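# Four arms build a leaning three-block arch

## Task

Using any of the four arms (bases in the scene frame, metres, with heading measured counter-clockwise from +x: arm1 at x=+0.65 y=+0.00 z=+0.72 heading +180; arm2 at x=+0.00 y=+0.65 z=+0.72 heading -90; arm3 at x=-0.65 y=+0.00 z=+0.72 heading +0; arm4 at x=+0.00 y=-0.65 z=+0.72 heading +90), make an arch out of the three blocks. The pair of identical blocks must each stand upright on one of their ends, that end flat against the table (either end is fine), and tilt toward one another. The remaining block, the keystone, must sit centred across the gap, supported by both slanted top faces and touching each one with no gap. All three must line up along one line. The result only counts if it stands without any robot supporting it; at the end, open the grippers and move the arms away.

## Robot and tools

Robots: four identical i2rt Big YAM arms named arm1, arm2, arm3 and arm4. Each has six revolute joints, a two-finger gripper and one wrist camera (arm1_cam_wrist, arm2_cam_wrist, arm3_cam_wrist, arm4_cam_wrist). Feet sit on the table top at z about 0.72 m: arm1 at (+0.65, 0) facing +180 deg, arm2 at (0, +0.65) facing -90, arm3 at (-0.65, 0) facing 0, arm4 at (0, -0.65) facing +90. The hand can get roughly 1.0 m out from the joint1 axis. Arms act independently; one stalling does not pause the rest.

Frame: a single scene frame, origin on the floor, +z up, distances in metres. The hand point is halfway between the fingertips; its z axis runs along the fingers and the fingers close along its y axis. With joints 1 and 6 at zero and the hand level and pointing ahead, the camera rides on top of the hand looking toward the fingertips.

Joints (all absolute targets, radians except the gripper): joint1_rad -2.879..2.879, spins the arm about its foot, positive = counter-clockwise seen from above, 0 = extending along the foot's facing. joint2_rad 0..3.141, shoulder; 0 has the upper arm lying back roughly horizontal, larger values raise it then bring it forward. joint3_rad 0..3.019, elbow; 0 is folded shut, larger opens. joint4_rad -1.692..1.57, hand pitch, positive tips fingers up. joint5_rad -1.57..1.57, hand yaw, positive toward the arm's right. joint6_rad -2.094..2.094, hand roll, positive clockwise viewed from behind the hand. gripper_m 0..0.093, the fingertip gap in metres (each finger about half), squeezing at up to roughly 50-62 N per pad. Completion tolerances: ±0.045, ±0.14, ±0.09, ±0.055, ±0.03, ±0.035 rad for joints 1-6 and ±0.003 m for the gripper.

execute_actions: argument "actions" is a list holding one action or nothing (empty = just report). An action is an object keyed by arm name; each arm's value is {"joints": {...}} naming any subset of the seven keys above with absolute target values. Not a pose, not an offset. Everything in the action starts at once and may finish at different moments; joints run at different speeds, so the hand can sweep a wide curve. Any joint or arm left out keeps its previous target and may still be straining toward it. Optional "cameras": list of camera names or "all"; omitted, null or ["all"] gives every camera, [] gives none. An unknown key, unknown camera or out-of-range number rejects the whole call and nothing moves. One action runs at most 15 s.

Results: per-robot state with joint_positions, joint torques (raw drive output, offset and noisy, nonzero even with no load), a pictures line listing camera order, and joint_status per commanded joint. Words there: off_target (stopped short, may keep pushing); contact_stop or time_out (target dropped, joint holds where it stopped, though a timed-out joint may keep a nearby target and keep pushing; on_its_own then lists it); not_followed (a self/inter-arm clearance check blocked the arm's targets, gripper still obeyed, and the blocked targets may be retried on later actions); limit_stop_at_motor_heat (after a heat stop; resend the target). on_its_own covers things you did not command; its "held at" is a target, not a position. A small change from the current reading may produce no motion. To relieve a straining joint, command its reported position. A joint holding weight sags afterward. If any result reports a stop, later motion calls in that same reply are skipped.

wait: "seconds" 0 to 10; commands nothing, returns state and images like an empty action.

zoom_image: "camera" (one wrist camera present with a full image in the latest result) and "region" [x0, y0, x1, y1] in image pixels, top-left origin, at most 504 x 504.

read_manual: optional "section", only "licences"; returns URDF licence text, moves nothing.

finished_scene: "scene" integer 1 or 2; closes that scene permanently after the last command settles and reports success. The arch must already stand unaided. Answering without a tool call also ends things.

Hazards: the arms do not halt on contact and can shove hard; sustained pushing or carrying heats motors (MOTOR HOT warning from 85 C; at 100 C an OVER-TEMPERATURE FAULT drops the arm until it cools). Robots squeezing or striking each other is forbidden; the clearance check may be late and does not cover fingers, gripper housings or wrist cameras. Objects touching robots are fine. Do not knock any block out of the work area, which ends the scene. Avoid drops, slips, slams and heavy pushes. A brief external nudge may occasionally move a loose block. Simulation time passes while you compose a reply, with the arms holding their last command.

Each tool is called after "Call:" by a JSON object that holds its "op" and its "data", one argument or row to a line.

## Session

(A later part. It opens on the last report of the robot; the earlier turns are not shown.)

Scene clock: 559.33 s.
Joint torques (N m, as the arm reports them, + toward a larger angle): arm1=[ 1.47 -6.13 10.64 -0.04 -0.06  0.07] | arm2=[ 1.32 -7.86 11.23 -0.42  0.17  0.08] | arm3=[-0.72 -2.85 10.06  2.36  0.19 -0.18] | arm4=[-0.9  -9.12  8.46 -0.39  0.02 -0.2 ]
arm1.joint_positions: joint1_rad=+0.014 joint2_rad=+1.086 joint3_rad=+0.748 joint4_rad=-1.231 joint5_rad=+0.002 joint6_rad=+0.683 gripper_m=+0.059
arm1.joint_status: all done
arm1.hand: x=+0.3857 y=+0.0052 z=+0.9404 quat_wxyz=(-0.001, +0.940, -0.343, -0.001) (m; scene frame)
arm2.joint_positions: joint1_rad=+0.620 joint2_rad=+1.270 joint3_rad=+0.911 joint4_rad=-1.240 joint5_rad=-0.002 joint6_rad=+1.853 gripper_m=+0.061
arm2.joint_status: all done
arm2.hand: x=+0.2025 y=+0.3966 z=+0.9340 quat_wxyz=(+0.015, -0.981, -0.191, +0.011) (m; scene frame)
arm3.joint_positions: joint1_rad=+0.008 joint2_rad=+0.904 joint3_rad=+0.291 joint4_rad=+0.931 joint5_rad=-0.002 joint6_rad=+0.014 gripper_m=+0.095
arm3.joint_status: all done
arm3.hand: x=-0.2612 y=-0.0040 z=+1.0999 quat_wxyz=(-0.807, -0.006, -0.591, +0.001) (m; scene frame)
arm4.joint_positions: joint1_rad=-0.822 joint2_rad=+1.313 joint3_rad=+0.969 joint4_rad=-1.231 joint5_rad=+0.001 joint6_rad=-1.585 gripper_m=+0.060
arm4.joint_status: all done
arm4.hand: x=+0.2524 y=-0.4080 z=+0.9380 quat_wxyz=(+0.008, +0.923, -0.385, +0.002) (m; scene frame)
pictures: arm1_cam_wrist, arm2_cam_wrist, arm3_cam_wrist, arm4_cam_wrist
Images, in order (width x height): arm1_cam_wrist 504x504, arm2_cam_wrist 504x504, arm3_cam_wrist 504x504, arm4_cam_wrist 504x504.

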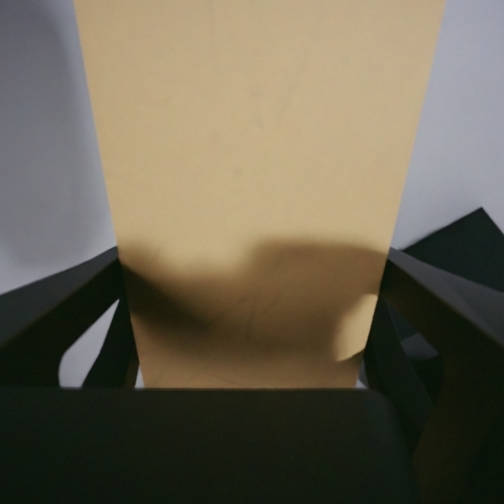

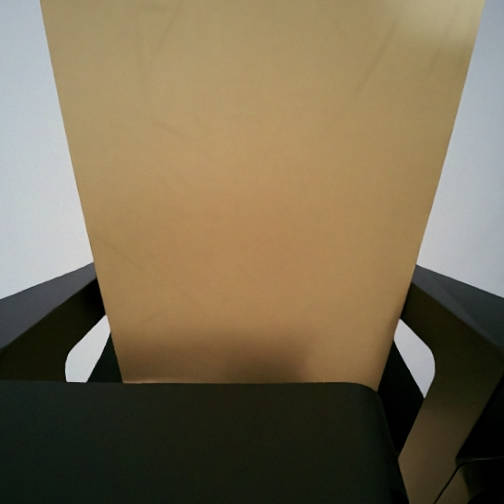

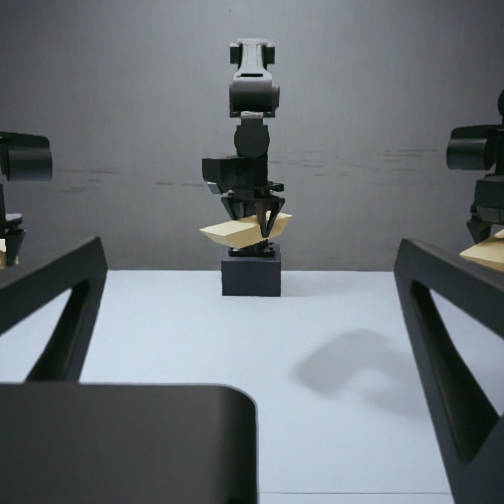

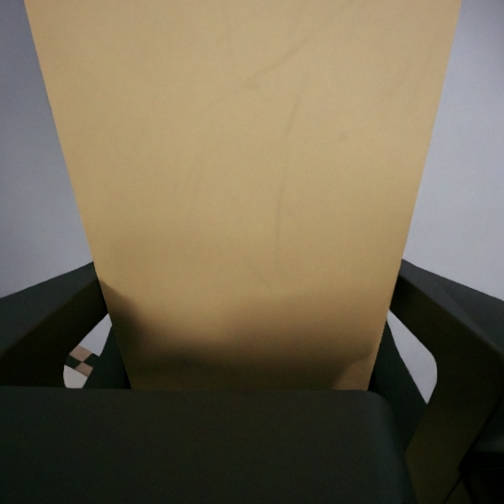

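Call:
{"op": "execute_actions", "data": {
  "actions": [
    {"arm1":{"joints":{"joint6_rad":1.55}},"arm2":{"joints":{"joint1_rad":-0.054,"joint2_rad":0.988,"joint3_rad":0.61,"joint4_rad":0.067,"joint6_rad":-0.009}},"arm4":{"joints":{"joint1_rad":-0.008,"joint2_rad":0.977,"joint3_rad":0.605,"joint4_rad":0.053,"joint6_rad":0.009}}}
  ]
}}

Scene clock: 574.57 s.
Joint torques (N m, as the arm reports them, + toward a larger angle): arm1=[ 1.44 -6.06 10.56 -0.2  -0.04  0.1 ] | arm2=[ 1.45 -6.76 11.21  3.4   0.09 -0.1 ] | arm3=[-0.62 -2.85 10.04  2.36  0.2  -0.18] | arm4=[-0.35 -7.83  9.74  3.02  0.19 -0.03]
arm1.joint_positions: joint1_rad=+0.014 joint2_rad=+1.086 joint3_rad=+0.748 joint4_rad=-1.231 joint5_rad=+0.002 joint6_rad=+1.541 gripper_m=+0.059
arm1.joint_status: all done
arm1.hand: x=+0.3857 y=+0.0052 z=+0.9404 quat_wxyz=(-0.001, +0.712, -0.702, -0.001) (m; scene frame)
arm2.joint_positions: joint1_rad=-0.054 joint2_rad=+1.004 joint3_rad=+0.585 joint4_rad=+0.028 joint5_rad=-0.003 joint6_rad=+0.000 gripper_m=+0.061
arm2.joint_status: all done
arm2.hand: x=-0.0004 y=+0.1998 z=+1.0418 quat_wxyz=(-0.390, -0.587, -0.588, +0.398) (m; scene frame)
arm3.joint_positions: joint1_rad=+0.008 joint2_rad=+0.904 joint3_rad=+0.291 joint4_rad=+0.931 joint5_rad=-0.002 joint6_rad=+0.014 gripper_m=+0.095
arm3.joint_status: not commanded
arm3.hand: x=-0.2612 y=-0.0040 z=+1.0999 quat_wxyz=(-0.807, -0.006, -0.591, +0.001) (m; scene frame)
arm4.joint_positions: joint1_rad=-0.011 joint2_rad=+1.000 joint3_rad=+0.581 joint4_rad=+0.013 joint5_rad=-0.002 joint6_rad=-0.004 gripper_m=+0.060
arm4.joint_status: all done
arm4.hand: x=-0.0026 y=-0.1998 z=+1.0290 quat_wxyz=(-0.384, +0.596, -0.590, -0.386) (m; scene frame)
pictures: arm1_cam_wrist, arm2_cam_wrist, arm3_cam_wrist, arm4_cam_wrist
Images, in order (width x height): arm1_cam_wrist 504x504, arm2_cam_wrist 504x504, arm3_cam_wrist 504x504, arm4_cam_wrist 504x504.

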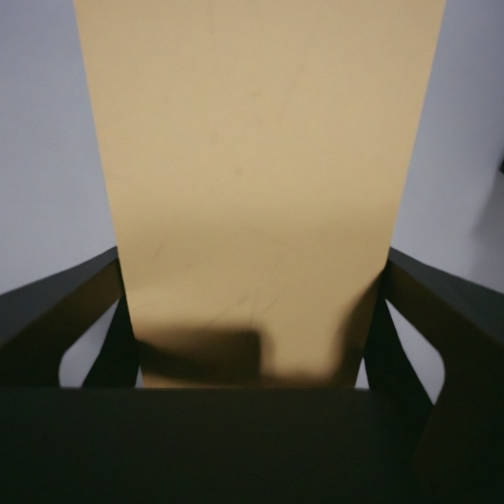

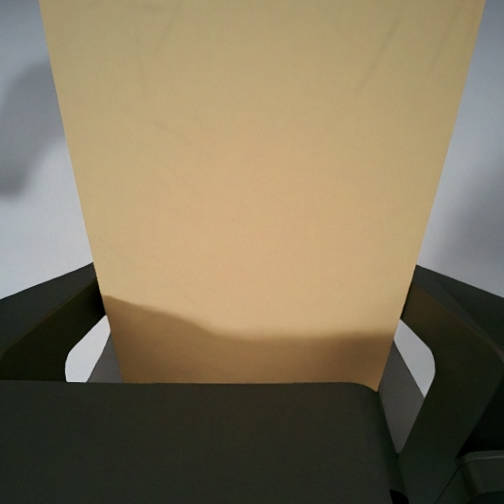

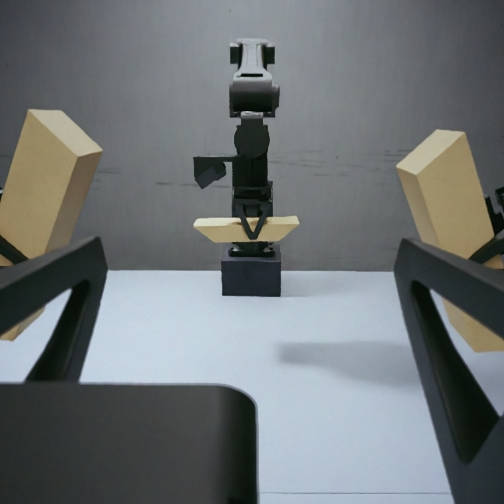

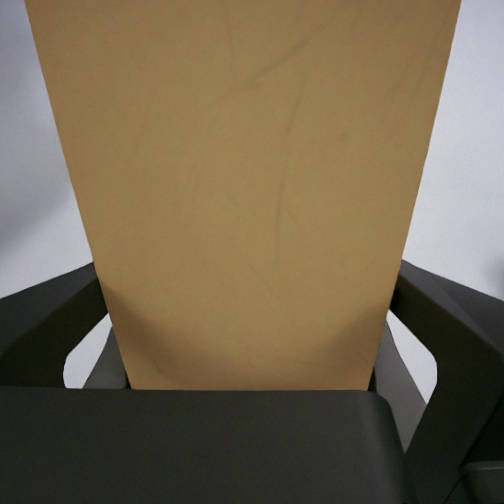

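Call:
{"op": "zoom_image", "data": {
  "camera": "arm3_cam_wrist",
  "region": [180, 190, 320, 260]
}}

Call:
{"op": "zoom_image", "data": {
  "camera": "arm3_cam_wrist",
  "region": [0, 90, 160, 350]
}}

Call:
{"op": "zoom_image", "data": {
  "camera": "arm3_cam_wrist",
  "region": [370, 110, 504, 370]
}}

Region (180, 190, 320, 260) of arm3_cam_wrist's 504x504 image, scaled by 3.600, with more detail than that image has.

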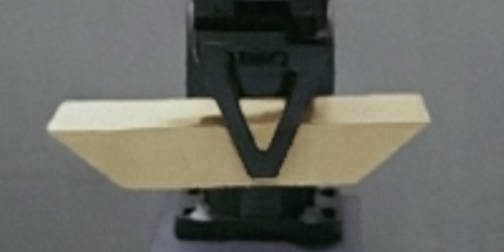

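Region (0, 90, 160, 350) of arm3_cam_wrist's 504x504 image, scaled by 1.938, with more detail than that image has; it fills the left 310 columns of this view, and the rest is white.

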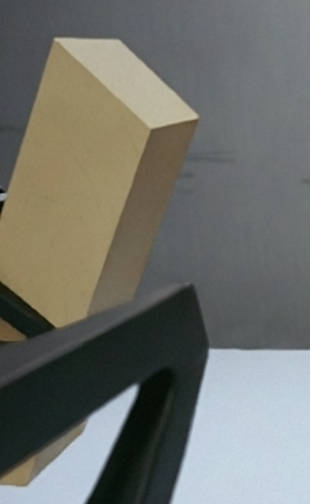

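Region (370, 110, 504, 370) of arm3_cam_wrist's 504x504 image, scaled by 1.938, with more detail than that image has; it fills the left 260 columns of this view, and the rest is white.

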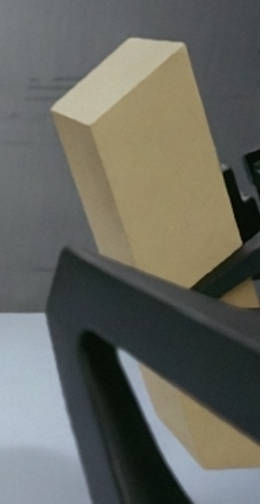

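Call:
{"op": "execute_actions", "data": {
  "actions": [
    {"arm2":{"joints":{"joint2_rad":1.675,"joint3_rad":0.605,"joint4_rad":0.785}},"arm4":{"joints":{"joint2_rad":1.65,"joint3_rad":0.595,"joint4_rad":0.766}},"arm3":{"joints":{"joint4_rad":0.70}}}
  ]
}}

Scene clock: 673.63 s.
Joint torques (N m, as the arm reports them, + toward a larger angle): arm1=[ 1.5  -5.99 10.54 -0.16 -0.05  0.09] | arm2=[  1.38 -12.25   6.76   3.46   0.09  -0.09] | arm3=[-0.63 -3.03 10.22  1.51  0.2  -0.18] | arm4=[ -0.04 -13.4    6.08   3.06   0.18  -0.02]
arm1.joint_positions: joint1_rad=+0.014 joint2_rad=+1.086 joint3_rad=+0.748 joint4_rad=-1.231 joint5_rad=+0.002 joint6_rad=+1.541 gripper_m=+0.059
arm1.joint_status: not commanded
arm1.hand: x=+0.3857 y=+0.0052 z=+0.9404 quat_wxyz=(-0.001, +0.712, -0.702, -0.001) (m; scene frame)
arm2.joint_positions: joint1_rad=-0.054 joint2_rad=+1.692 joint3_rad=+0.585 joint4_rad=+0.746 joint5_rad=-0.003 joint6_rad=-0.001 gripper_m=+0.061
arm2.joint_status: all done
arm2.hand: x=-0.0030 y=+0.1160 z=+0.8736 quat_wxyz=(-0.398, -0.581, -0.583, +0.406) (m; scene frame)
arm3.joint_positions: joint1_rad=+0.008 joint2_rad=+0.904 joint3_rad=+0.291 joint4_rad=+0.708 joint5_rad=-0.002 joint6_rad=+0.014 gripper_m=+0.095
arm3.joint_status: all done
arm3.hand: x=-0.2507 y=-0.0044 z=+1.0462 quat_wxyz=(-0.736, -0.007, -0.677, +0.001) (m; scene frame)
arm4.joint_positions: joint1_rad=-0.011 joint2_rad=+1.661 joint3_rad=+0.574 joint4_rad=+0.726 joint5_rad=-0.002 joint6_rad=-0.002 gripper_m=+0.060
arm4.joint_status: all done
arm4.hand: x=-0.0033 y=-0.1197 z=+0.8711 quat_wxyz=(-0.396, +0.587, -0.582, -0.400) (m; scene frame)
pictures: arm1_cam_wrist, arm2_cam_wrist, arm3_cam_wrist, arm4_cam_wrist
Images, in order (width x height): arm1_cam_wrist 504x504, arm2_cam_wrist 504x504, arm3_cam_wrist 504x504, arm4_cam_wrist 504x504.

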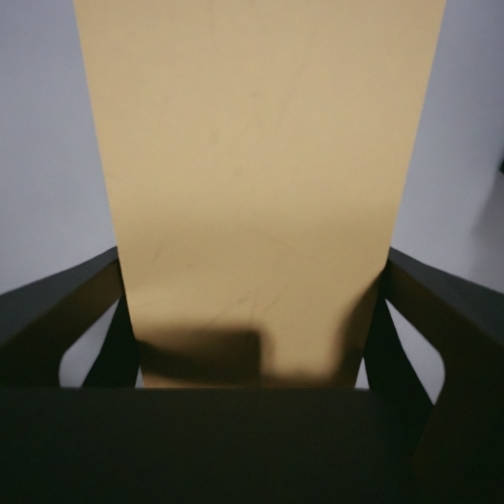

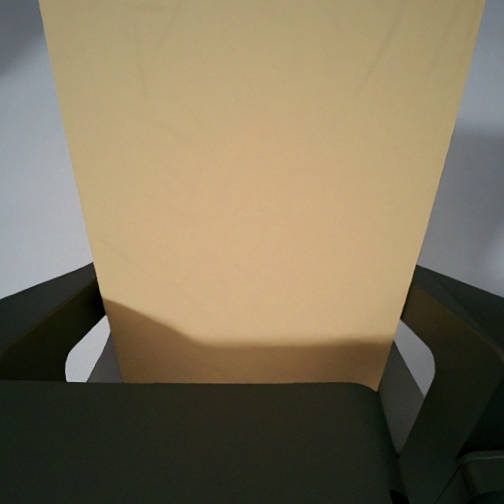

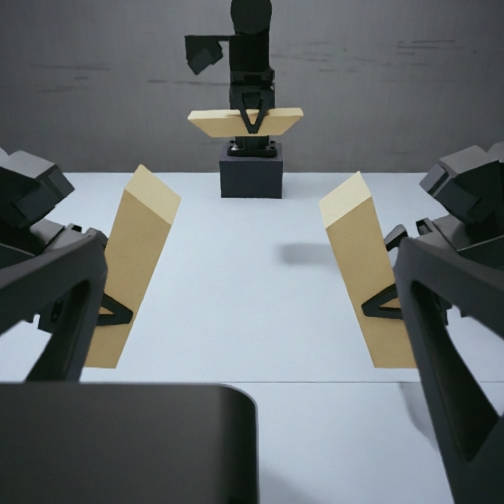

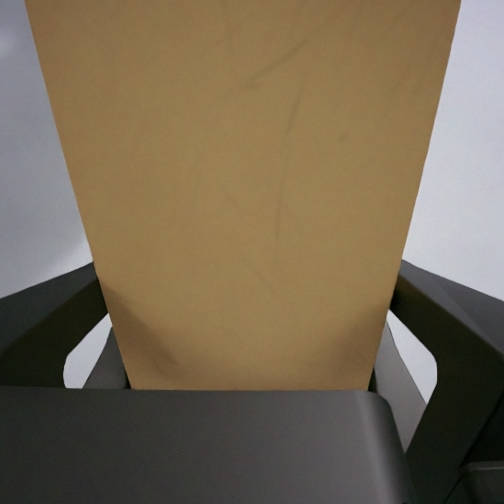

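Call:
{"op": "zoom_image", "data": {
  "camera": "arm3_cam_wrist",
  "region": [70, 150, 230, 390]
}}

Call:
{"op": "zoom_image", "data": {
  "camera": "arm3_cam_wrist",
  "region": [280, 150, 440, 390]
}}

Region (70, 150, 230, 390) of arm3_cam_wrist's 504x504 image, scaled by 2.100, with more detail than that image has.

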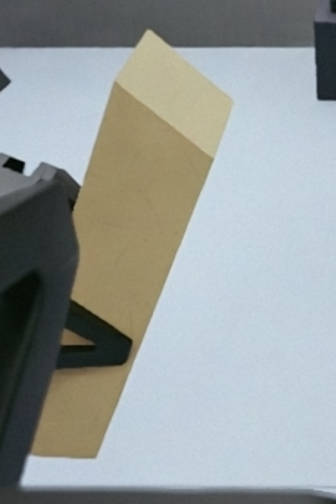

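Region (280, 150, 440, 390) of arm3_cam_wrist's 504x504 image, scaled by 2.100, with more detail than that image has.

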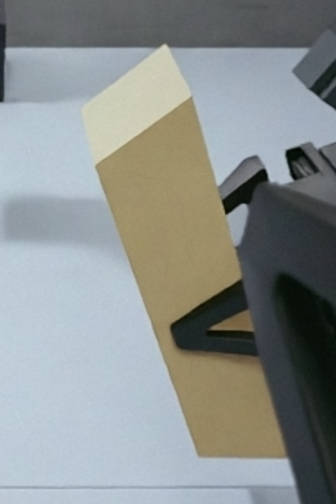

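Call:
{"op": "execute_actions", "data": {
  "actions": [
    {"arm2":{"joints":{"joint2_rad":1.815,"joint4_rad":0.955}},"arm4":{"joints":{"joint2_rad":1.79,"joint4_rad":0.915}},"arm3":{"joints":{"gripper_m":0.0}}}
  ],
  "cameras": ["arm3_cam_wrist"]
}}

Scene clock: 792.23 s.
Joint torques (N m, as the arm reports them, + toward a larger angle): arm1=[ 1.7  -5.88 10.61 -0.15 -0.03  0.09] | arm2=[  1.33 -13.58   5.66   3.5    0.09  -0.09] | arm3=[-0.58 -2.98 10.21  1.53  0.19 -0.19] | arm4=[ -0.12 -14.89   5.11   3.04   0.19  -0.02]
arm1.joint_positions: joint1_rad=+0.014 joint2_rad=+1.086 joint3_rad=+0.748 joint4_rad=-1.231 joint5_rad=+0.002 joint6_rad=+1.541 gripper_m=+0.059
arm1.joint_status: not commanded
arm1.hand: x=+0.3857 y=+0.0052 z=+0.9404 quat_wxyz=(-0.001, +0.712, -0.702, -0.001) (m; scene frame)
arm2.joint_positions: joint1_rad=-0.054 joint2_rad=+1.837 joint3_rad=+0.585 joint4_rad=+0.916 joint5_rad=-0.003 joint6_rad=-0.001 gripper_m=+0.061
arm2.joint_status: all done
arm2.hand: x=-0.0034 y=+0.1130 z=+0.8383 quat_wxyz=(-0.405, -0.575, -0.578, +0.414) (m; scene frame)
arm3.joint_positions: joint1_rad=+0.008 joint2_rad=+0.904 joint3_rad=+0.291 joint4_rad=+0.708 joint5_rad=-0.002 joint6_rad=+0.013 gripper_m=+0.001
arm3.joint_status: all done
arm3.hand: x=-0.2507 y=-0.0044 z=+1.0462 quat_wxyz=(-0.736, -0.007, -0.677, +0.001) (m; scene frame)
arm4.joint_positions: joint1_rad=-0.011 joint2_rad=+1.807 joint3_rad=+0.574 joint4_rad=+0.874 joint5_rad=-0.002 joint6_rad=-0.002 gripper_m=+0.060
arm4.joint_status: all done
arm4.hand: x=-0.0033 y=-0.1181 z=+0.8310 quat_wxyz=(-0.397, +0.586, -0.581, -0.401) (m; scene frame)
pictures: arm3_cam_wrist
Images, in order (width x height): arm3_cam_wrist 504x504.

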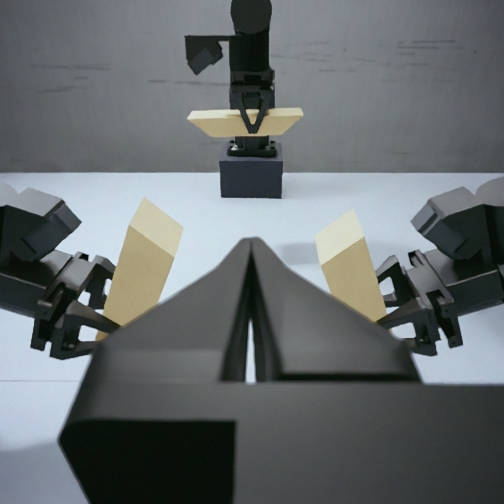

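Call:
{"op": "execute_actions", "data": {
  "actions": [
    {"arm3":{"joints":{"gripper_m":0.093,"joint4_rad":0.54}}}
  ],
  "cameras": ["arm3_cam_wrist"]
}}

Scene clock: 800.07 s.
Joint torques (N m, as the arm reports them, + toward a larger angle): arm1=[ 1.66 -6.03 10.56 -0.13 -0.03  0.09] | arm2=[  1.32 -13.53   5.69   3.46   0.09  -0.09] | arm3=[-0.67 -3.13 10.31  1.57  0.2  -0.17] | arm4=[ -0.24 -14.71   5.08   3.09   0.18  -0.02]
arm1.joint_positions: joint1_rad=+0.014 joint2_rad=+1.086 joint3_rad=+0.748 joint4_rad=-1.231 joint5_rad=+0.002 joint6_rad=+1.541 gripper_m=+0.059
arm1.joint_status: not commanded
arm1.hand: x=+0.3857 y=+0.0052 z=+0.9404 quat_wxyz=(-0.001, +0.712, -0.702, -0.001) (m; scene frame)
arm2.joint_positions: joint1_rad=-0.054 joint2_rad=+1.837 joint3_rad=+0.585 joint4_rad=+0.916 joint5_rad=-0.003 joint6_rad=-0.001 gripper_m=+0.061
arm2.joint_status: not commanded
arm2.hand: x=-0.0034 y=+0.1130 z=+0.8383 quat_wxyz=(-0.405, -0.575, -0.578, +0.414) (m; scene frame)
arm3.joint_positions: joint1_rad=+0.008 joint2_rad=+0.904 joint3_rad=+0.291 joint4_rad=+0.548 joint5_rad=-0.002 joint6_rad=+0.013 gripper_m=+0.093
arm3.joint_status: all done
arm3.hand: x=-0.2505 y=-0.0045 z=+1.0069 quat_wxyz=(-0.680, -0.008, -0.733, +0.001) (m; scene frame)
arm4.joint_positions: joint1_rad=-0.011 joint2_rad=+1.807 joint3_rad=+0.574 joint4_rad=+0.874 joint5_rad=-0.002 joint6_rad=-0.002 gripper_m=+0.060
arm4.joint_status: not commanded
arm4.hand: x=-0.0033 y=-0.1181 z=+0.8310 quat_wxyz=(-0.397, +0.586, -0.581, -0.401) (m; scene frame)
pictures: arm3_cam_wrist
Images, in order (width x height): arm3_cam_wrist 504x504.

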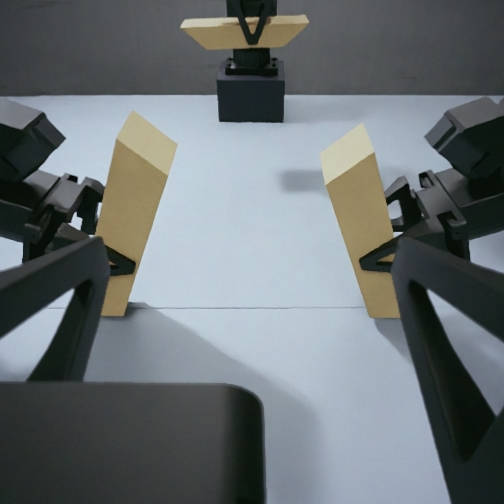

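Call:
{"op": "execute_actions", "data": {
  "actions": []
}}

Scene clock: 823.83 s.
Joint torques (N m, as the arm reports them, + toward a larger angle): arm1=[ 1.51 -5.92 10.63 -0.16 -0.03  0.08] | arm2=[  1.28 -13.43   5.64   3.48   0.09  -0.09] | arm3=[-0.64 -3.11 10.29  1.59  0.2  -0.18] | arm4=[ -0.26 -14.79   5.14   3.07   0.19  -0.02]
arm1.joint_positions: joint1_rad=+0.014 joint2_rad=+1.086 joint3_rad=+0.748 joint4_rad=-1.231 joint5_rad=+0.002 joint6_rad=+1.541 gripper_m=+0.059
arm1.joint_status: not commanded
arm1.hand: x=+0.3857 y=+0.0052 z=+0.9404 quat_wxyz=(-0.001, +0.712, -0.702, -0.001) (m; scene frame)
arm2.joint_positions: joint1_rad=-0.054 joint2_rad=+1.837 joint3_rad=+0.585 joint4_rad=+0.916 joint5_rad=-0.003 joint6_rad=-0.001 gripper_m=+0.061
arm2.joint_status: not commanded
arm2.hand: x=-0.0034 y=+0.1130 z=+0.8383 quat_wxyz=(-0.405, -0.575, -0.578, +0.414) (m; scene frame)
arm3.joint_positions: joint1_rad=+0.008 joint2_rad=+0.904 joint3_rad=+0.291 joint4_rad=+0.548 joint5_rad=-0.002 joint6_rad=+0.013 gripper_m=+0.093
arm3.joint_status: all done
arm3.hand: x=-0.2505 y=-0.0045 z=+1.0069 quat_wxyz=(-0.680, -0.008, -0.733, +0.001) (m; scene frame)
arm4.joint_positions: joint1_rad=-0.011 joint2_rad=+1.807 joint3_rad=+0.574 joint4_rad=+0.874 joint5_rad=-0.002 joint6_rad=-0.002 gripper_m=+0.060
arm4.joint_status: not commanded
arm4.hand: x=-0.0033 y=-0.1181 z=+0.8310 quat_wxyz=(-0.397, +0.586, -0.581, -0.401) (m; scene frame)
pictures: arm1_cam_wrist, arm2_cam_wrist, arm3_cam_wrist, arm4_cam_wrist
Images, in order (width x height): arm1_cam_wrist 504x504, arm2_cam_wrist 504x504, arm3_cam_wrist 504x504, arm4_cam_wrist 504x504.

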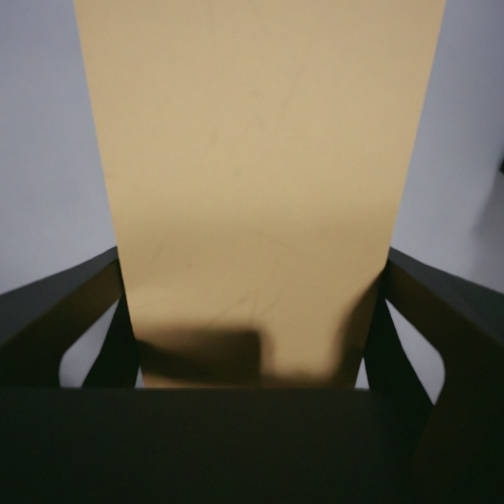

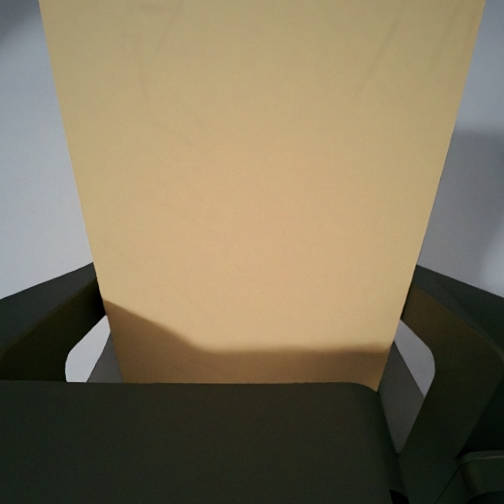

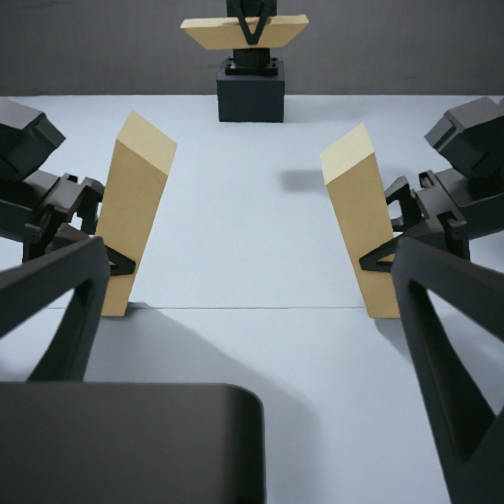

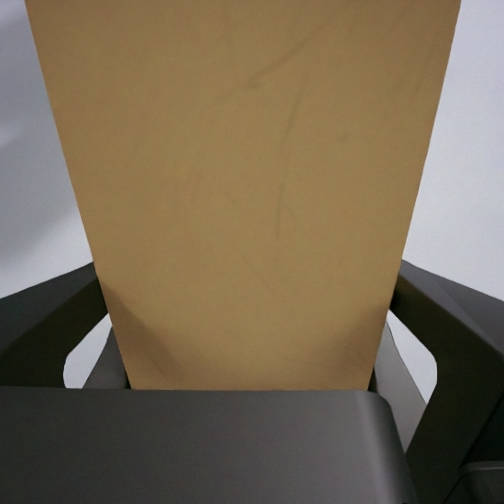

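Call:
{"op": "zoom_image", "data": {
  "camera": "arm3_cam_wrist",
  "region": [80, 0, 430, 340]
}}

Region (80, 0, 430, 340) of arm3_cam_wrist's 504x504 image, scaled by 1.440, with more detail than that image has; it fills the top 490 rows of this view, and the rest is white.

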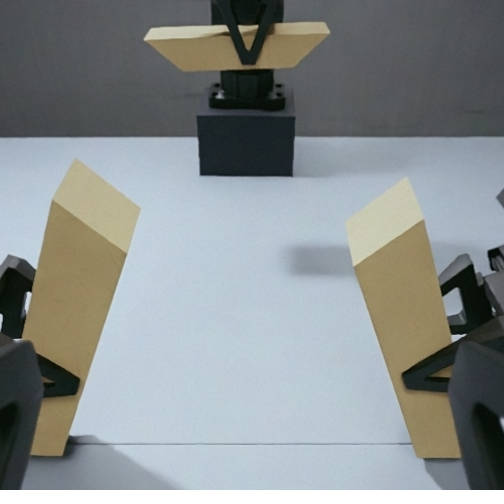

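Call:
{"op": "execute_actions", "data": {
  "actions": [
    {"arm1":{"joints":{"joint1_rad":0.03,"joint2_rad":1.5,"joint3_rad":1.65,"joint4_rad":-1.55,"joint6_rad":1.57}},"arm2":{"joints":{"joint2_rad":1.85,"joint4_rad":0.99}},"arm4":{"joints":{"joint2_rad":1.825,"joint4_rad":0.95}}}
  ],
  "cameras": ["arm3_cam_wrist"]
}}

Scene clock: 909.10 s.
Joint torques (N m, as the arm reports them, + toward a larger angle): arm1=[  1.67 -15.97  14.79   0.11  -0.04   0.08] | arm2=[  1.33 -12.3    5.5    3.52   0.09  -0.09] | arm3=[-0.7  -3.09 10.32  1.56  0.19 -0.17] | arm4=[ -0.18 -13.05   4.97   3.11   0.18  -0.02]
arm1.joint_positions: joint1_rad=+0.019 joint2_rad=+1.507 joint3_rad=+1.603 joint4_rad=-1.542 joint5_rad=+0.002 joint6_rad=+1.561 gripper_m=+0.059
arm1.joint_status: all done
arm1.hand: x=+0.1756 y=+0.0058 z=+1.1207 quat_wxyz=(+0.042, +0.705, -0.706, -0.045) (m; scene frame)
arm2.joint_positions: joint1_rad=-0.054 joint2_rad=+1.853 joint3_rad=+0.585 joint4_rad=+0.950 joint5_rad=-0.003 joint6_rad=-0.001 gripper_m=+0.061
arm2.joint_status: all done
arm2.hand: x=-0.0034 y=+0.1119 z=+0.8380 quat_wxyz=(-0.410, -0.572, -0.574, +0.419) (m; scene frame)
arm3.joint_positions: joint1_rad=+0.008 joint2_rad=+0.904 joint3_rad=+0.291 joint4_rad=+0.548 joint5_rad=-0.002 joint6_rad=+0.013 gripper_m=+0.093
arm3.joint_status: not commanded
arm3.hand: x=-0.2505 y=-0.0045 z=+1.0069 quat_wxyz=(-0.680, -0.008, -0.733, +0.001) (m; scene frame)
arm4.joint_positions: joint1_rad=-0.011 joint2_rad=+1.821 joint3_rad=+0.574 joint4_rad=+0.909 joint5_rad=-0.002 joint6_rad=-0.002 gripper_m=+0.060
arm4.joint_status: all done
arm4.hand: x=-0.0034 y=-0.1166 z=+0.8316 quat_wxyz=(-0.403, +0.582, -0.577, -0.407) (m; scene frame)
pictures: arm3_cam_wrist
Images, in order (width x height): arm3_cam_wrist 504x504.

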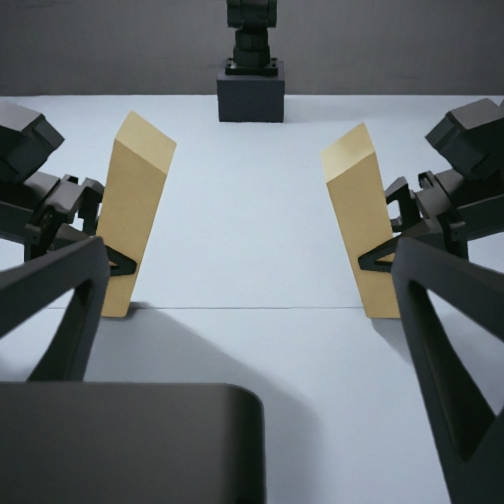

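Call:
{"op": "zoom_image", "data": {
  "camera": "arm3_cam_wrist",
  "region": [80, 250, 200, 350]
}}

Call:
{"op": "zoom_image", "data": {
  "camera": "arm3_cam_wrist",
  "region": [330, 250, 450, 350]
}}

Region (80, 250, 200, 350) of arm3_cam_wrist's 504x504 image, scaled by 4.200, with more detail than that image has.

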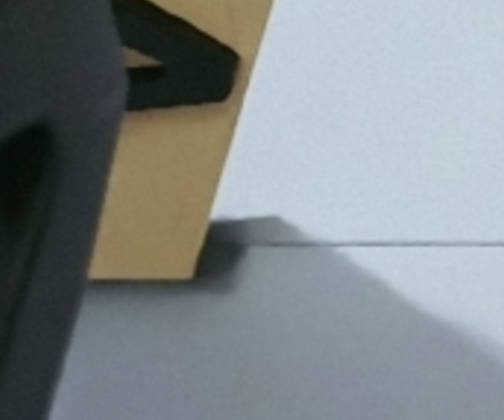

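Region (330, 250, 450, 350) of arm3_cam_wrist's 504x504 image, scaled by 4.200, with more detail than that image has.

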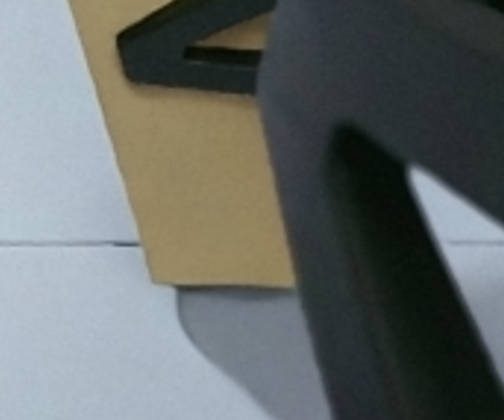

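Call:
{"op": "execute_actions", "data": {
  "actions": [
    {"arm1":{"joints":{"joint2_rad":1.85,"joint3_rad":2.23,"joint4_rad":-1.66}},"arm2":{"joints":{"joint2_rad":1.89,"joint4_rad":1.015}},"arm4":{"joints":{"joint2_rad":1.865,"joint4_rad":0.978}}}
  ],
  "cameras": ["arm3_cam_wrist"]
}}

Scene clock: 943.93 s.
Joint torques (N m, as the arm reports them, + toward a larger angle): arm1=[  1.64 -22.41  14.96   0.45  -0.03   0.04] | arm2=[  1.16 -12.71   5.13   3.41   0.09  -0.09] | arm3=[-0.73 -3.09 10.27  1.57  0.19 -0.18] | arm4=[ -0.17 -13.11   4.73   2.82   0.15  -0.04]
arm1.joint_positions: joint1_rad=+0.019 joint2_rad=+1.862 joint3_rad=+2.178 joint4_rad=-1.655 joint5_rad=+0.002 joint6_rad=+1.563 gripper_m=+0.059
arm1.joint_status: all done
arm1.hand: x=+0.0364 y=+0.0073 z=+1.1683 quat_wxyz=(+0.080, +0.701, -0.703, -0.083) (m; scene frame)
arm2.joint_positions: joint1_rad=-0.054 joint2_rad=+1.899 joint3_rad=+0.585 joint4_rad=+0.977 joint5_rad=-0.003 joint6_rad=-0.001 gripper_m=+0.061
arm2.joint_status: all done
arm2.hand: x=-0.0036 y=+0.1145 z=+0.8207 quat_wxyz=(-0.405, -0.575, -0.578, +0.413) (m; scene frame)
arm3.joint_positions: joint1_rad=+0.008 joint2_rad=+0.904 joint3_rad=+0.291 joint4_rad=+0.548 joint5_rad=-0.002 joint6_rad=+0.013 gripper_m=+0.093
arm3.joint_status: not commanded
arm3.hand: x=-0.2505 y=-0.0045 z=+1.0069 quat_wxyz=(-0.680, -0.008, -0.733, +0.001) (m; scene frame)
arm4.joint_positions: joint1_rad=-0.011 joint2_rad=+1.860 joint3_rad=+0.574 joint4_rad=+0.944 joint5_rad=-0.001 joint6_rad=+0.000 gripper_m=+0.060
arm4.joint_status: all done
arm4.hand: x=-0.0032 y=-0.1177 z=+0.8198 quat_wxyz=(-0.402, +0.582, -0.579, -0.406) (m; scene frame)
pictures: arm3_cam_wrist
Images, in order (width x height): arm3_cam_wrist 504x504.

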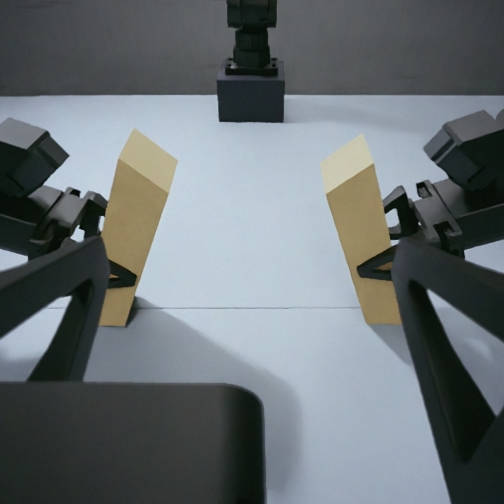

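Call:
{"op": "zoom_image", "data": {
  "camera": "arm3_cam_wrist",
  "region": [330, 250, 450, 350]
}}

Call:
{"op": "zoom_image", "data": {
  "camera": "arm3_cam_wrist",
  "region": [80, 250, 200, 350]
}}

Region (330, 250, 450, 350) of arm3_cam_wrist's 504x504 image, scaled by 4.200, with more detail than that image has.

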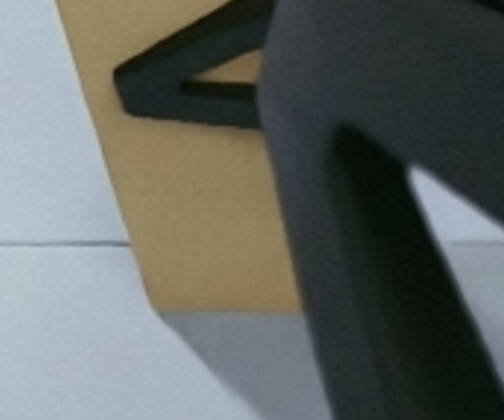

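Region (80, 250, 200, 350) of arm3_cam_wrist's 504x504 image, scaled by 4.200, with more detail than that image has.

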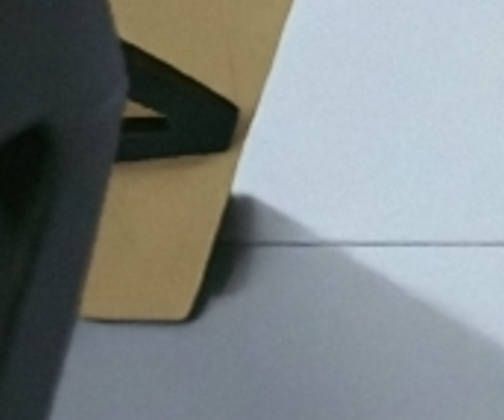

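Call:
{"op": "execute_actions", "data": {
  "actions": [
    {"arm1":{"joints":{"joint1_rad":0.042,"joint2_rad":2.05,"joint3_rad":2.26,"joint4_rad":-1.685}},"arm2":{"joints":{"joint2_rad":1.91,"joint4_rad":1.03}}}
  ],
  "cameras": ["arm3_cam_wrist"]
}}

Scene clock: 968.07 s.
Joint torques (N m, as the arm reports them, + toward a larger angle): arm1=[  1.29 -27.77  13.11   0.01  -0.03   0.08] | arm2=[  1.22 -12.33   5.08   3.48   0.09  -0.09] | arm3=[-0.68 -3.13 10.29  1.57  0.19 -0.18] | arm4=[ -0.24 -12.96   4.73   2.81   0.15  -0.04]
arm1.joint_positions: joint1_rad=+0.035 joint2_rad=+2.078 joint3_rad=+2.227 joint4_rad=-1.679 joint5_rad=+0.002 joint6_rad=+1.563 gripper_m=+0.059
arm1.joint_status: all done
arm1.hand: x=-0.0010 y=-0.0022 z=+1.0547 quat_wxyz=(+0.013, +0.711, -0.703, -0.015) (m; scene frame)
arm2.joint_positions: joint1_rad=-0.054 joint2_rad=+1.912 joint3_rad=+0.585 joint4_rad=+0.990 joint5_rad=-0.003 joint6_rad=-0.001 gripper_m=+0.061
arm2.joint_status: all done
arm2.hand: x=-0.0036 y=+0.1150 z=+0.8167 quat_wxyz=(-0.405, -0.576, -0.578, +0.413) (m; scene frame)
arm3.joint_positions: joint1_rad=+0.008 joint2_rad=+0.904 joint3_rad=+0.291 joint4_rad=+0.548 joint5_rad=-0.002 joint6_rad=+0.013 gripper_m=+0.093
arm3.joint_status: not commanded
arm3.hand: x=-0.2505 y=-0.0045 z=+1.0069 quat_wxyz=(-0.680, -0.008, -0.733, +0.001) (m; scene frame)
arm4.joint_positions: joint1_rad=-0.011 joint2_rad=+1.860 joint3_rad=+0.574 joint4_rad=+0.944 joint5_rad=-0.001 joint6_rad=+0.000 gripper_m=+0.060
arm4.joint_status: not commanded
arm4.hand: x=-0.0032 y=-0.1177 z=+0.8198 quat_wxyz=(-0.402, +0.582, -0.579, -0.406) (m; scene frame)
pictures: arm3_cam_wrist
Images, in order (width x height): arm3_cam_wrist 504x504.

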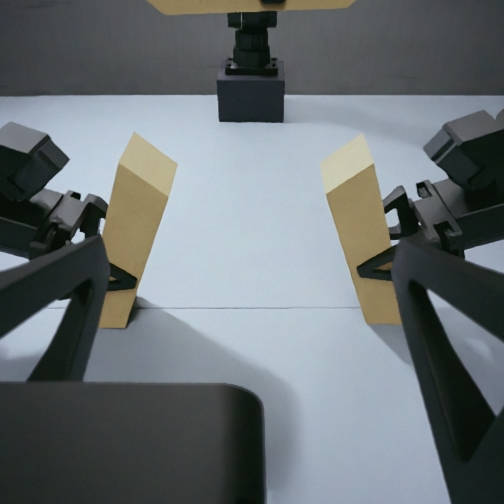

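Call:
{"op": "execute_actions", "data": {
  "actions": [
    {"arm1":{"joints":{"joint2_rad":2.08,"joint3_rad":2.11,"joint4_rad":-1.55}},"arm2":{"joints":{"joint2_rad":1.925,"joint4_rad":1.043}}}
  ],
  "cameras": ["arm3_cam_wrist","arm1_cam_wrist"]
}}

Scene clock: 985.20 s.
Joint torques (N m, as the arm reports them, + toward a larger angle): arm1=[  1.47 -26.5   11.62   0.63  -0.04   0.07] | arm2=[  1.32 -12.24   4.92   3.44   0.09  -0.08] | arm3=[-0.57 -3.09 10.29  1.57  0.2  -0.18] | arm4=[ -0.29 -13.02   4.71   2.85   0.15  -0.05]
arm1.joint_positions: joint1_rad=+0.035 joint2_rad=+2.092 joint3_rad=+2.095 joint4_rad=-1.561 joint5_rad=+0.002 joint6_rad=+1.563 gripper_m=+0.059
arm1.joint_status: all done
arm1.hand: x=-0.0027 y=-0.0022 z=+0.9958 quat_wxyz=(+0.004, +0.712, -0.703, -0.005) (m; scene frame)
arm2.joint_positions: joint1_rad=-0.054 joint2_rad=+1.925 joint3_rad=+0.585 joint4_rad=+1.005 joint5_rad=-0.003 joint6_rad=-0.001 gripper_m=+0.061
arm2.joint_status: all done
arm2.hand: x=-0.0037 y=+0.1155 z=+0.8133 quat_wxyz=(-0.405, -0.575, -0.578, +0.414) (m; scene frame)
arm3.joint_positions: joint1_rad=+0.008 joint2_rad=+0.904 joint3_rad=+0.291 joint4_rad=+0.548 joint5_rad=-0.002 joint6_rad=+0.013 gripper_m=+0.093
arm3.joint_status: not commanded
arm3.hand: x=-0.2505 y=-0.0045 z=+1.0069 quat_wxyz=(-0.680, -0.008, -0.733, +0.001) (m; scene frame)
arm4.joint_positions: joint1_rad=-0.011 joint2_rad=+1.860 joint3_rad=+0.574 joint4_rad=+0.944 joint5_rad=-0.001 joint6_rad=+0.000 gripper_m=+0.060
arm4.joint_status: not commanded
arm4.hand: x=-0.0032 y=-0.1177 z=+0.8198 quat_wxyz=(-0.402, +0.582, -0.579, -0.406) (m; scene frame)
pictures: arm1_cam_wrist, arm3_cam_wrist
Images, in order (width x height): arm1_cam_wrist 504x504, arm3_cam_wrist 504x504.

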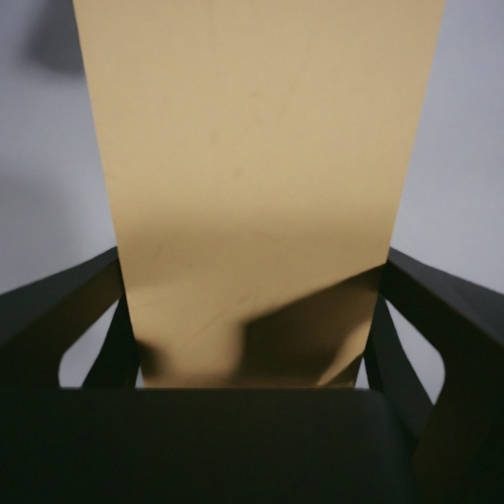

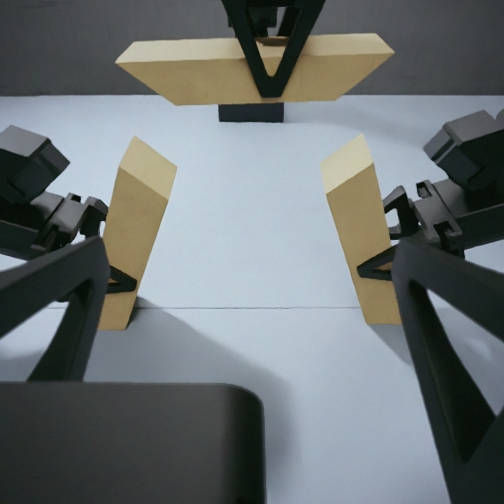

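Call:
{"op": "execute_actions", "data": {
  "actions": [
    {"arm1":{"joints":{"joint2_rad":2.10,"joint3_rad":2.015,"joint4_rad":-1.445,"joint5_rad":0.045}}}
  ],
  "cameras": ["arm3_cam_wrist"]
}}

Scene clock: 1006.47 s.
Joint torques (N m, as the arm reports them, + toward a larger angle): arm1=[  1.35 -25.84  11.35   0.64   0.22   0.06] | arm2=[  1.26 -12.35   4.93   3.43   0.09  -0.09] | arm3=[-0.69 -3.01 10.29  1.57  0.2  -0.18] | arm4=[ -0.16 -13.07   4.75   2.87   0.15  -0.03]
arm1.joint_positions: joint1_rad=+0.035 joint2_rad=+2.106 joint3_rad=+2.002 joint4_rad=-1.455 joint5_rad=+0.040 joint6_rad=+1.563 gripper_m=+0.059
arm1.joint_status: all done
arm1.hand: x=-0.0043 y=+0.0044 z=+0.9513 quat_wxyz=(-0.011, +0.711, -0.703, -0.018) (m; scene frame)
arm2.joint_positions: joint1_rad=-0.054 joint2_rad=+1.925 joint3_rad=+0.585 joint4_rad=+1.005 joint5_rad=-0.003 joint6_rad=-0.001 gripper_m=+0.061
arm2.joint_status: not commanded
arm2.hand: x=-0.0037 y=+0.1155 z=+0.8133 quat_wxyz=(-0.405, -0.575, -0.578, +0.414) (m; scene frame)
arm3.joint_positions: joint1_rad=+0.008 joint2_rad=+0.904 joint3_rad=+0.291 joint4_rad=+0.548 joint5_rad=-0.002 joint6_rad=+0.013 gripper_m=+0.093
arm3.joint_status: not commanded
arm3.hand: x=-0.2505 y=-0.0045 z=+1.0069 quat_wxyz=(-0.680, -0.008, -0.733, +0.001) (m; scene frame)
arm4.joint_positions: joint1_rad=-0.011 joint2_rad=+1.860 joint3_rad=+0.574 joint4_rad=+0.944 joint5_rad=-0.001 joint6_rad=+0.000 gripper_m=+0.060
arm4.joint_status: not commanded
arm4.hand: x=-0.0032 y=-0.1177 z=+0.8198 quat_wxyz=(-0.402, +0.582, -0.579, -0.406) (m; scene frame)
pictures: arm3_cam_wrist
Images, in order (width x height): arm3_cam_wrist 504x504.

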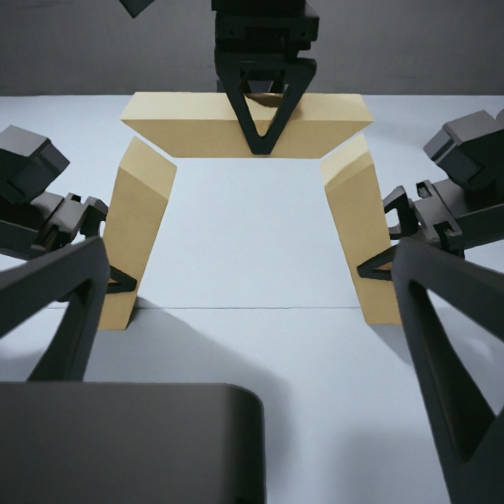

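Call:
{"op": "zoom_image", "data": {
  "camera": "arm3_cam_wrist",
  "region": [90, 70, 410, 230]
}}

Region (90, 70, 410, 230) of arm3_cam_wrist's 504x504 image, scaled by 1.575, with more detail than that image has.

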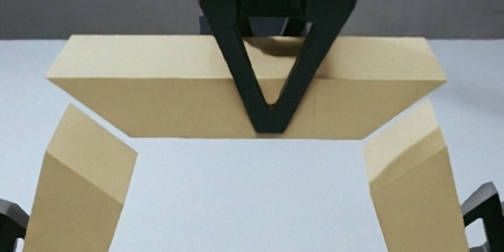

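Call:
{"op": "execute_actions", "data": {
  "actions": [
    {"arm1":{"joints":{"joint2_rad":2.105,"joint3_rad":1.963,"joint4_rad":-1.387}},"arm2":{"joints":{"joint3_rad":0.63,"joint4_rad":1.003}},"arm4":{"joints":{"joint3_rad":0.62,"joint4_rad":0.942}}}
  ],
  "cameras": ["arm3_cam_wrist"]
}}

Scene clock: 1038.67 s.
Joint torques (N m, as the arm reports them, + toward a larger angle): arm1=[  1.29 -25.89  11.26   0.68   0.22   0.08] | arm2=[  1.32 -12.38   6.54   2.     0.09  -0.06] | arm3=[-0.62 -3.06 10.29  1.59  0.2  -0.17] | arm4=[ -0.13 -13.03   6.17   1.69   0.14  -0.05]
arm1.joint_positions: joint1_rad=+0.035 joint2_rad=+2.107 joint3_rad=+1.951 joint4_rad=-1.398 joint5_rad=+0.040 joint6_rad=+1.563 gripper_m=+0.059
arm1.joint_status: all done
arm1.hand: x=-0.0033 y=+0.0044 z=+0.9312 quat_wxyz=(-0.009, +0.711, -0.703, -0.020) (m; scene frame)
arm2.joint_positions: joint1_rad=-0.054 joint2_rad=+1.925 joint3_rad=+0.587 joint4_rad=+0.998 joint5_rad=-0.003 joint6_rad=-0.004 gripper_m=+0.061
arm2.joint_status: all done
arm2.hand: x=-0.0037 y=+0.1149 z=+0.8126 quat_wxyz=(-0.403, -0.575, -0.579, +0.413) (m; scene frame)
arm3.joint_positions: joint1_rad=+0.008 joint2_rad=+0.904 joint3_rad=+0.291 joint4_rad=+0.548 joint5_rad=-0.002 joint6_rad=+0.013 gripper_m=+0.093
arm3.joint_status: not commanded
arm3.hand: x=-0.2505 y=-0.0045 z=+1.0069 quat_wxyz=(-0.680, -0.008, -0.733, +0.001) (m; scene frame)
arm4.joint_positions: joint1_rad=-0.011 joint2_rad=+1.860 joint3_rad=+0.577 joint4_rad=+0.938 joint5_rad=-0.001 joint6_rad=+0.001 gripper_m=+0.060
arm4.joint_status: all done
arm4.hand: x=-0.0032 y=-0.1167 z=+0.8197 quat_wxyz=(-0.401, +0.583, -0.579, -0.405) (m; scene frame)
pictures: arm3_cam_wrist
Images, in order (width x height): arm3_cam_wrist 504x504.

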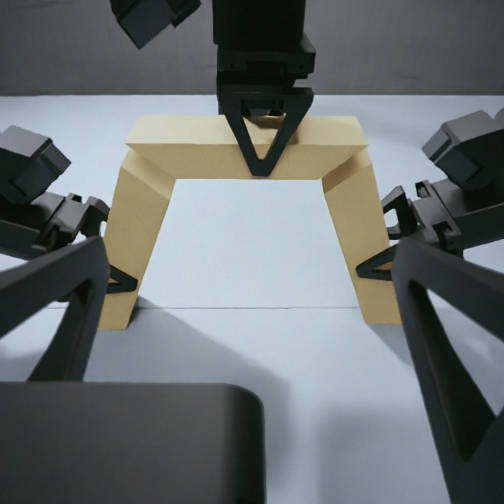

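Call:
{"op": "zoom_image", "data": {
  "camera": "arm3_cam_wrist",
  "region": [90, 90, 410, 250]
}}

Region (90, 90, 410, 250) of arm3_cam_wrist's 504x504 image, scaled by 1.575, with more detail than that image has.

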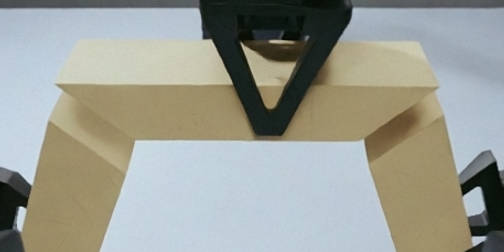

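Call:
{"op": "zoom_image", "data": {
  "camera": "arm3_cam_wrist",
  "region": [100, 110, 220, 230]
}}

Call:
{"op": "zoom_image", "data": {
  "camera": "arm3_cam_wrist",
  "region": [290, 110, 410, 230]
}}

Region (100, 110, 220, 230) of arm3_cam_wrist's 504x504 image, scaled by 4.200, with more detail than that image has.

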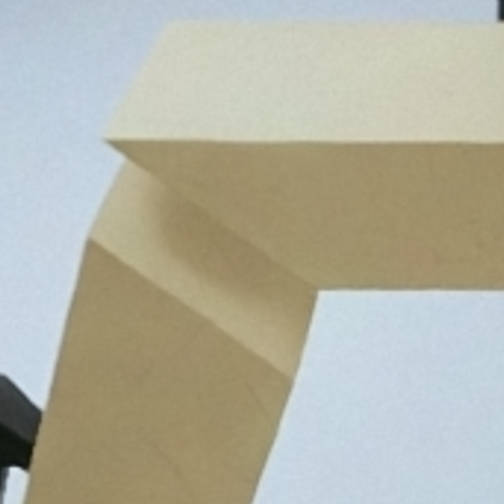

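Region (290, 110, 410, 230) of arm3_cam_wrist's 504x504 image, scaled by 4.200, with more detail than that image has.

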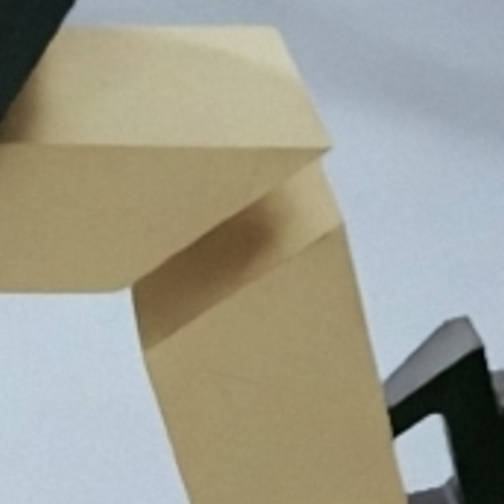

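Call:
{"op": "zoom_image", "data": {
  "camera": "arm3_cam_wrist",
  "region": [80, 260, 200, 360]
}}

Region (80, 260, 200, 360) of arm3_cam_wrist's 504x504 image, scaled by 4.200, with more detail than that image has.

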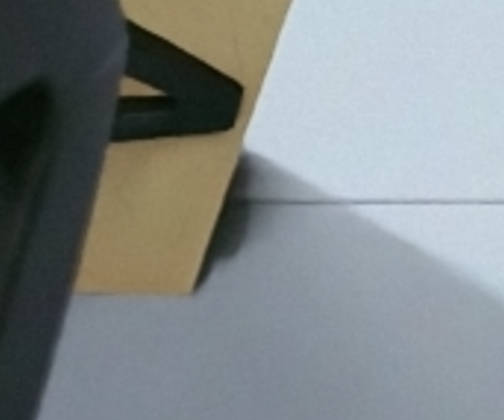

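Call:
{"op": "zoom_image", "data": {
  "camera": "arm3_cam_wrist",
  "region": [330, 260, 450, 360]
}}

Region (330, 260, 450, 360) of arm3_cam_wrist's 504x504 image, scaled by 4.200, with more detail than that image has.

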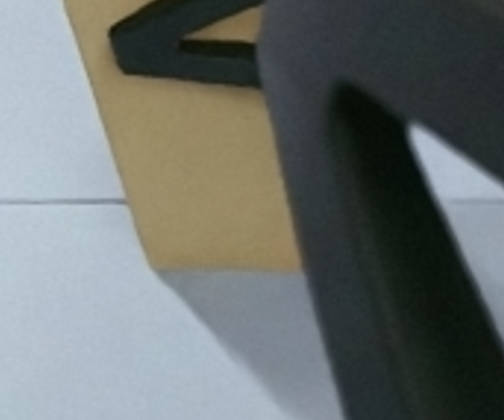

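Call:
{"op": "execute_actions", "data": {
  "actions": [
    {"arm4":{"joints":{"joint1_rad":0.014}},"arm1":{"joints":{"joint3_rad":1.94,"joint4_rad":-1.365}}}
  ],
  "cameras": ["arm3_cam_wrist"]
}}

Scene clock: 1101.50 s.
Joint torques (N m, as the arm reports them, + toward a larger angle): arm1=[  1.41 -25.71  10.9    0.72   0.22   0.07] | arm2=[  1.27 -12.27   6.52   2.01   0.09  -0.06] | arm3=[-0.7  -3.13 10.27  1.57  0.2  -0.17] | arm4=[  0.47 -13.16   6.14   1.78   0.1   -0.05]
arm1.joint_positions: joint1_rad=+0.035 joint2_rad=+2.107 joint3_rad=+1.932 joint4_rad=-1.376 joint5_rad=+0.040 joint6_rad=+1.563 gripper_m=+0.059
arm1.joint_status: all done
arm1.hand: x=-0.0027 y=+0.0044 z=+0.9239 quat_wxyz=(-0.008, +0.711, -0.703, -0.021) (m; scene frame)
arm2.joint_positions: joint1_rad=-0.054 joint2_rad=+1.925 joint3_rad=+0.587 joint4_rad=+0.998 joint5_rad=-0.003 joint6_rad=-0.004 gripper_m=+0.061
arm2.joint_status: not commanded
arm2.hand: x=-0.0037 y=+0.1149 z=+0.8126 quat_wxyz=(-0.403, -0.575, -0.579, +0.413) (m; scene frame)
arm3.joint_positions: joint1_rad=+0.008 joint2_rad=+0.904 joint3_rad=+0.291 joint4_rad=+0.548 joint5_rad=-0.002 joint6_rad=+0.013 gripper_m=+0.093
arm3.joint_status: not commanded
arm3.hand: x=-0.2505 y=-0.0045 z=+1.0069 quat_wxyz=(-0.680, -0.008, -0.733, +0.001) (m; scene frame)
arm4.joint_positions: joint1_rad=+0.002 joint2_rad=+1.860 joint3_rad=+0.579 joint4_rad=+0.937 joint5_rad=+0.000 joint6_rad=+0.001 gripper_m=+0.060
arm4.joint_status: all done
arm4.hand: x=-0.0102 y=-0.1163 z=+0.8198 quat_wxyz=(-0.399, +0.586, -0.576, -0.408) (m; scene frame)
pictures: arm3_cam_wrist
Images, in order (width x height): arm3_cam_wrist 504x504.

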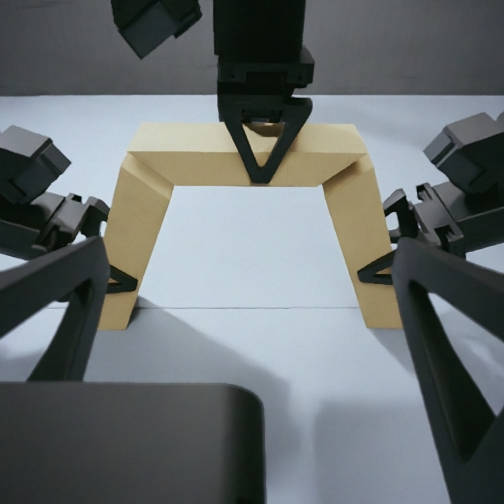

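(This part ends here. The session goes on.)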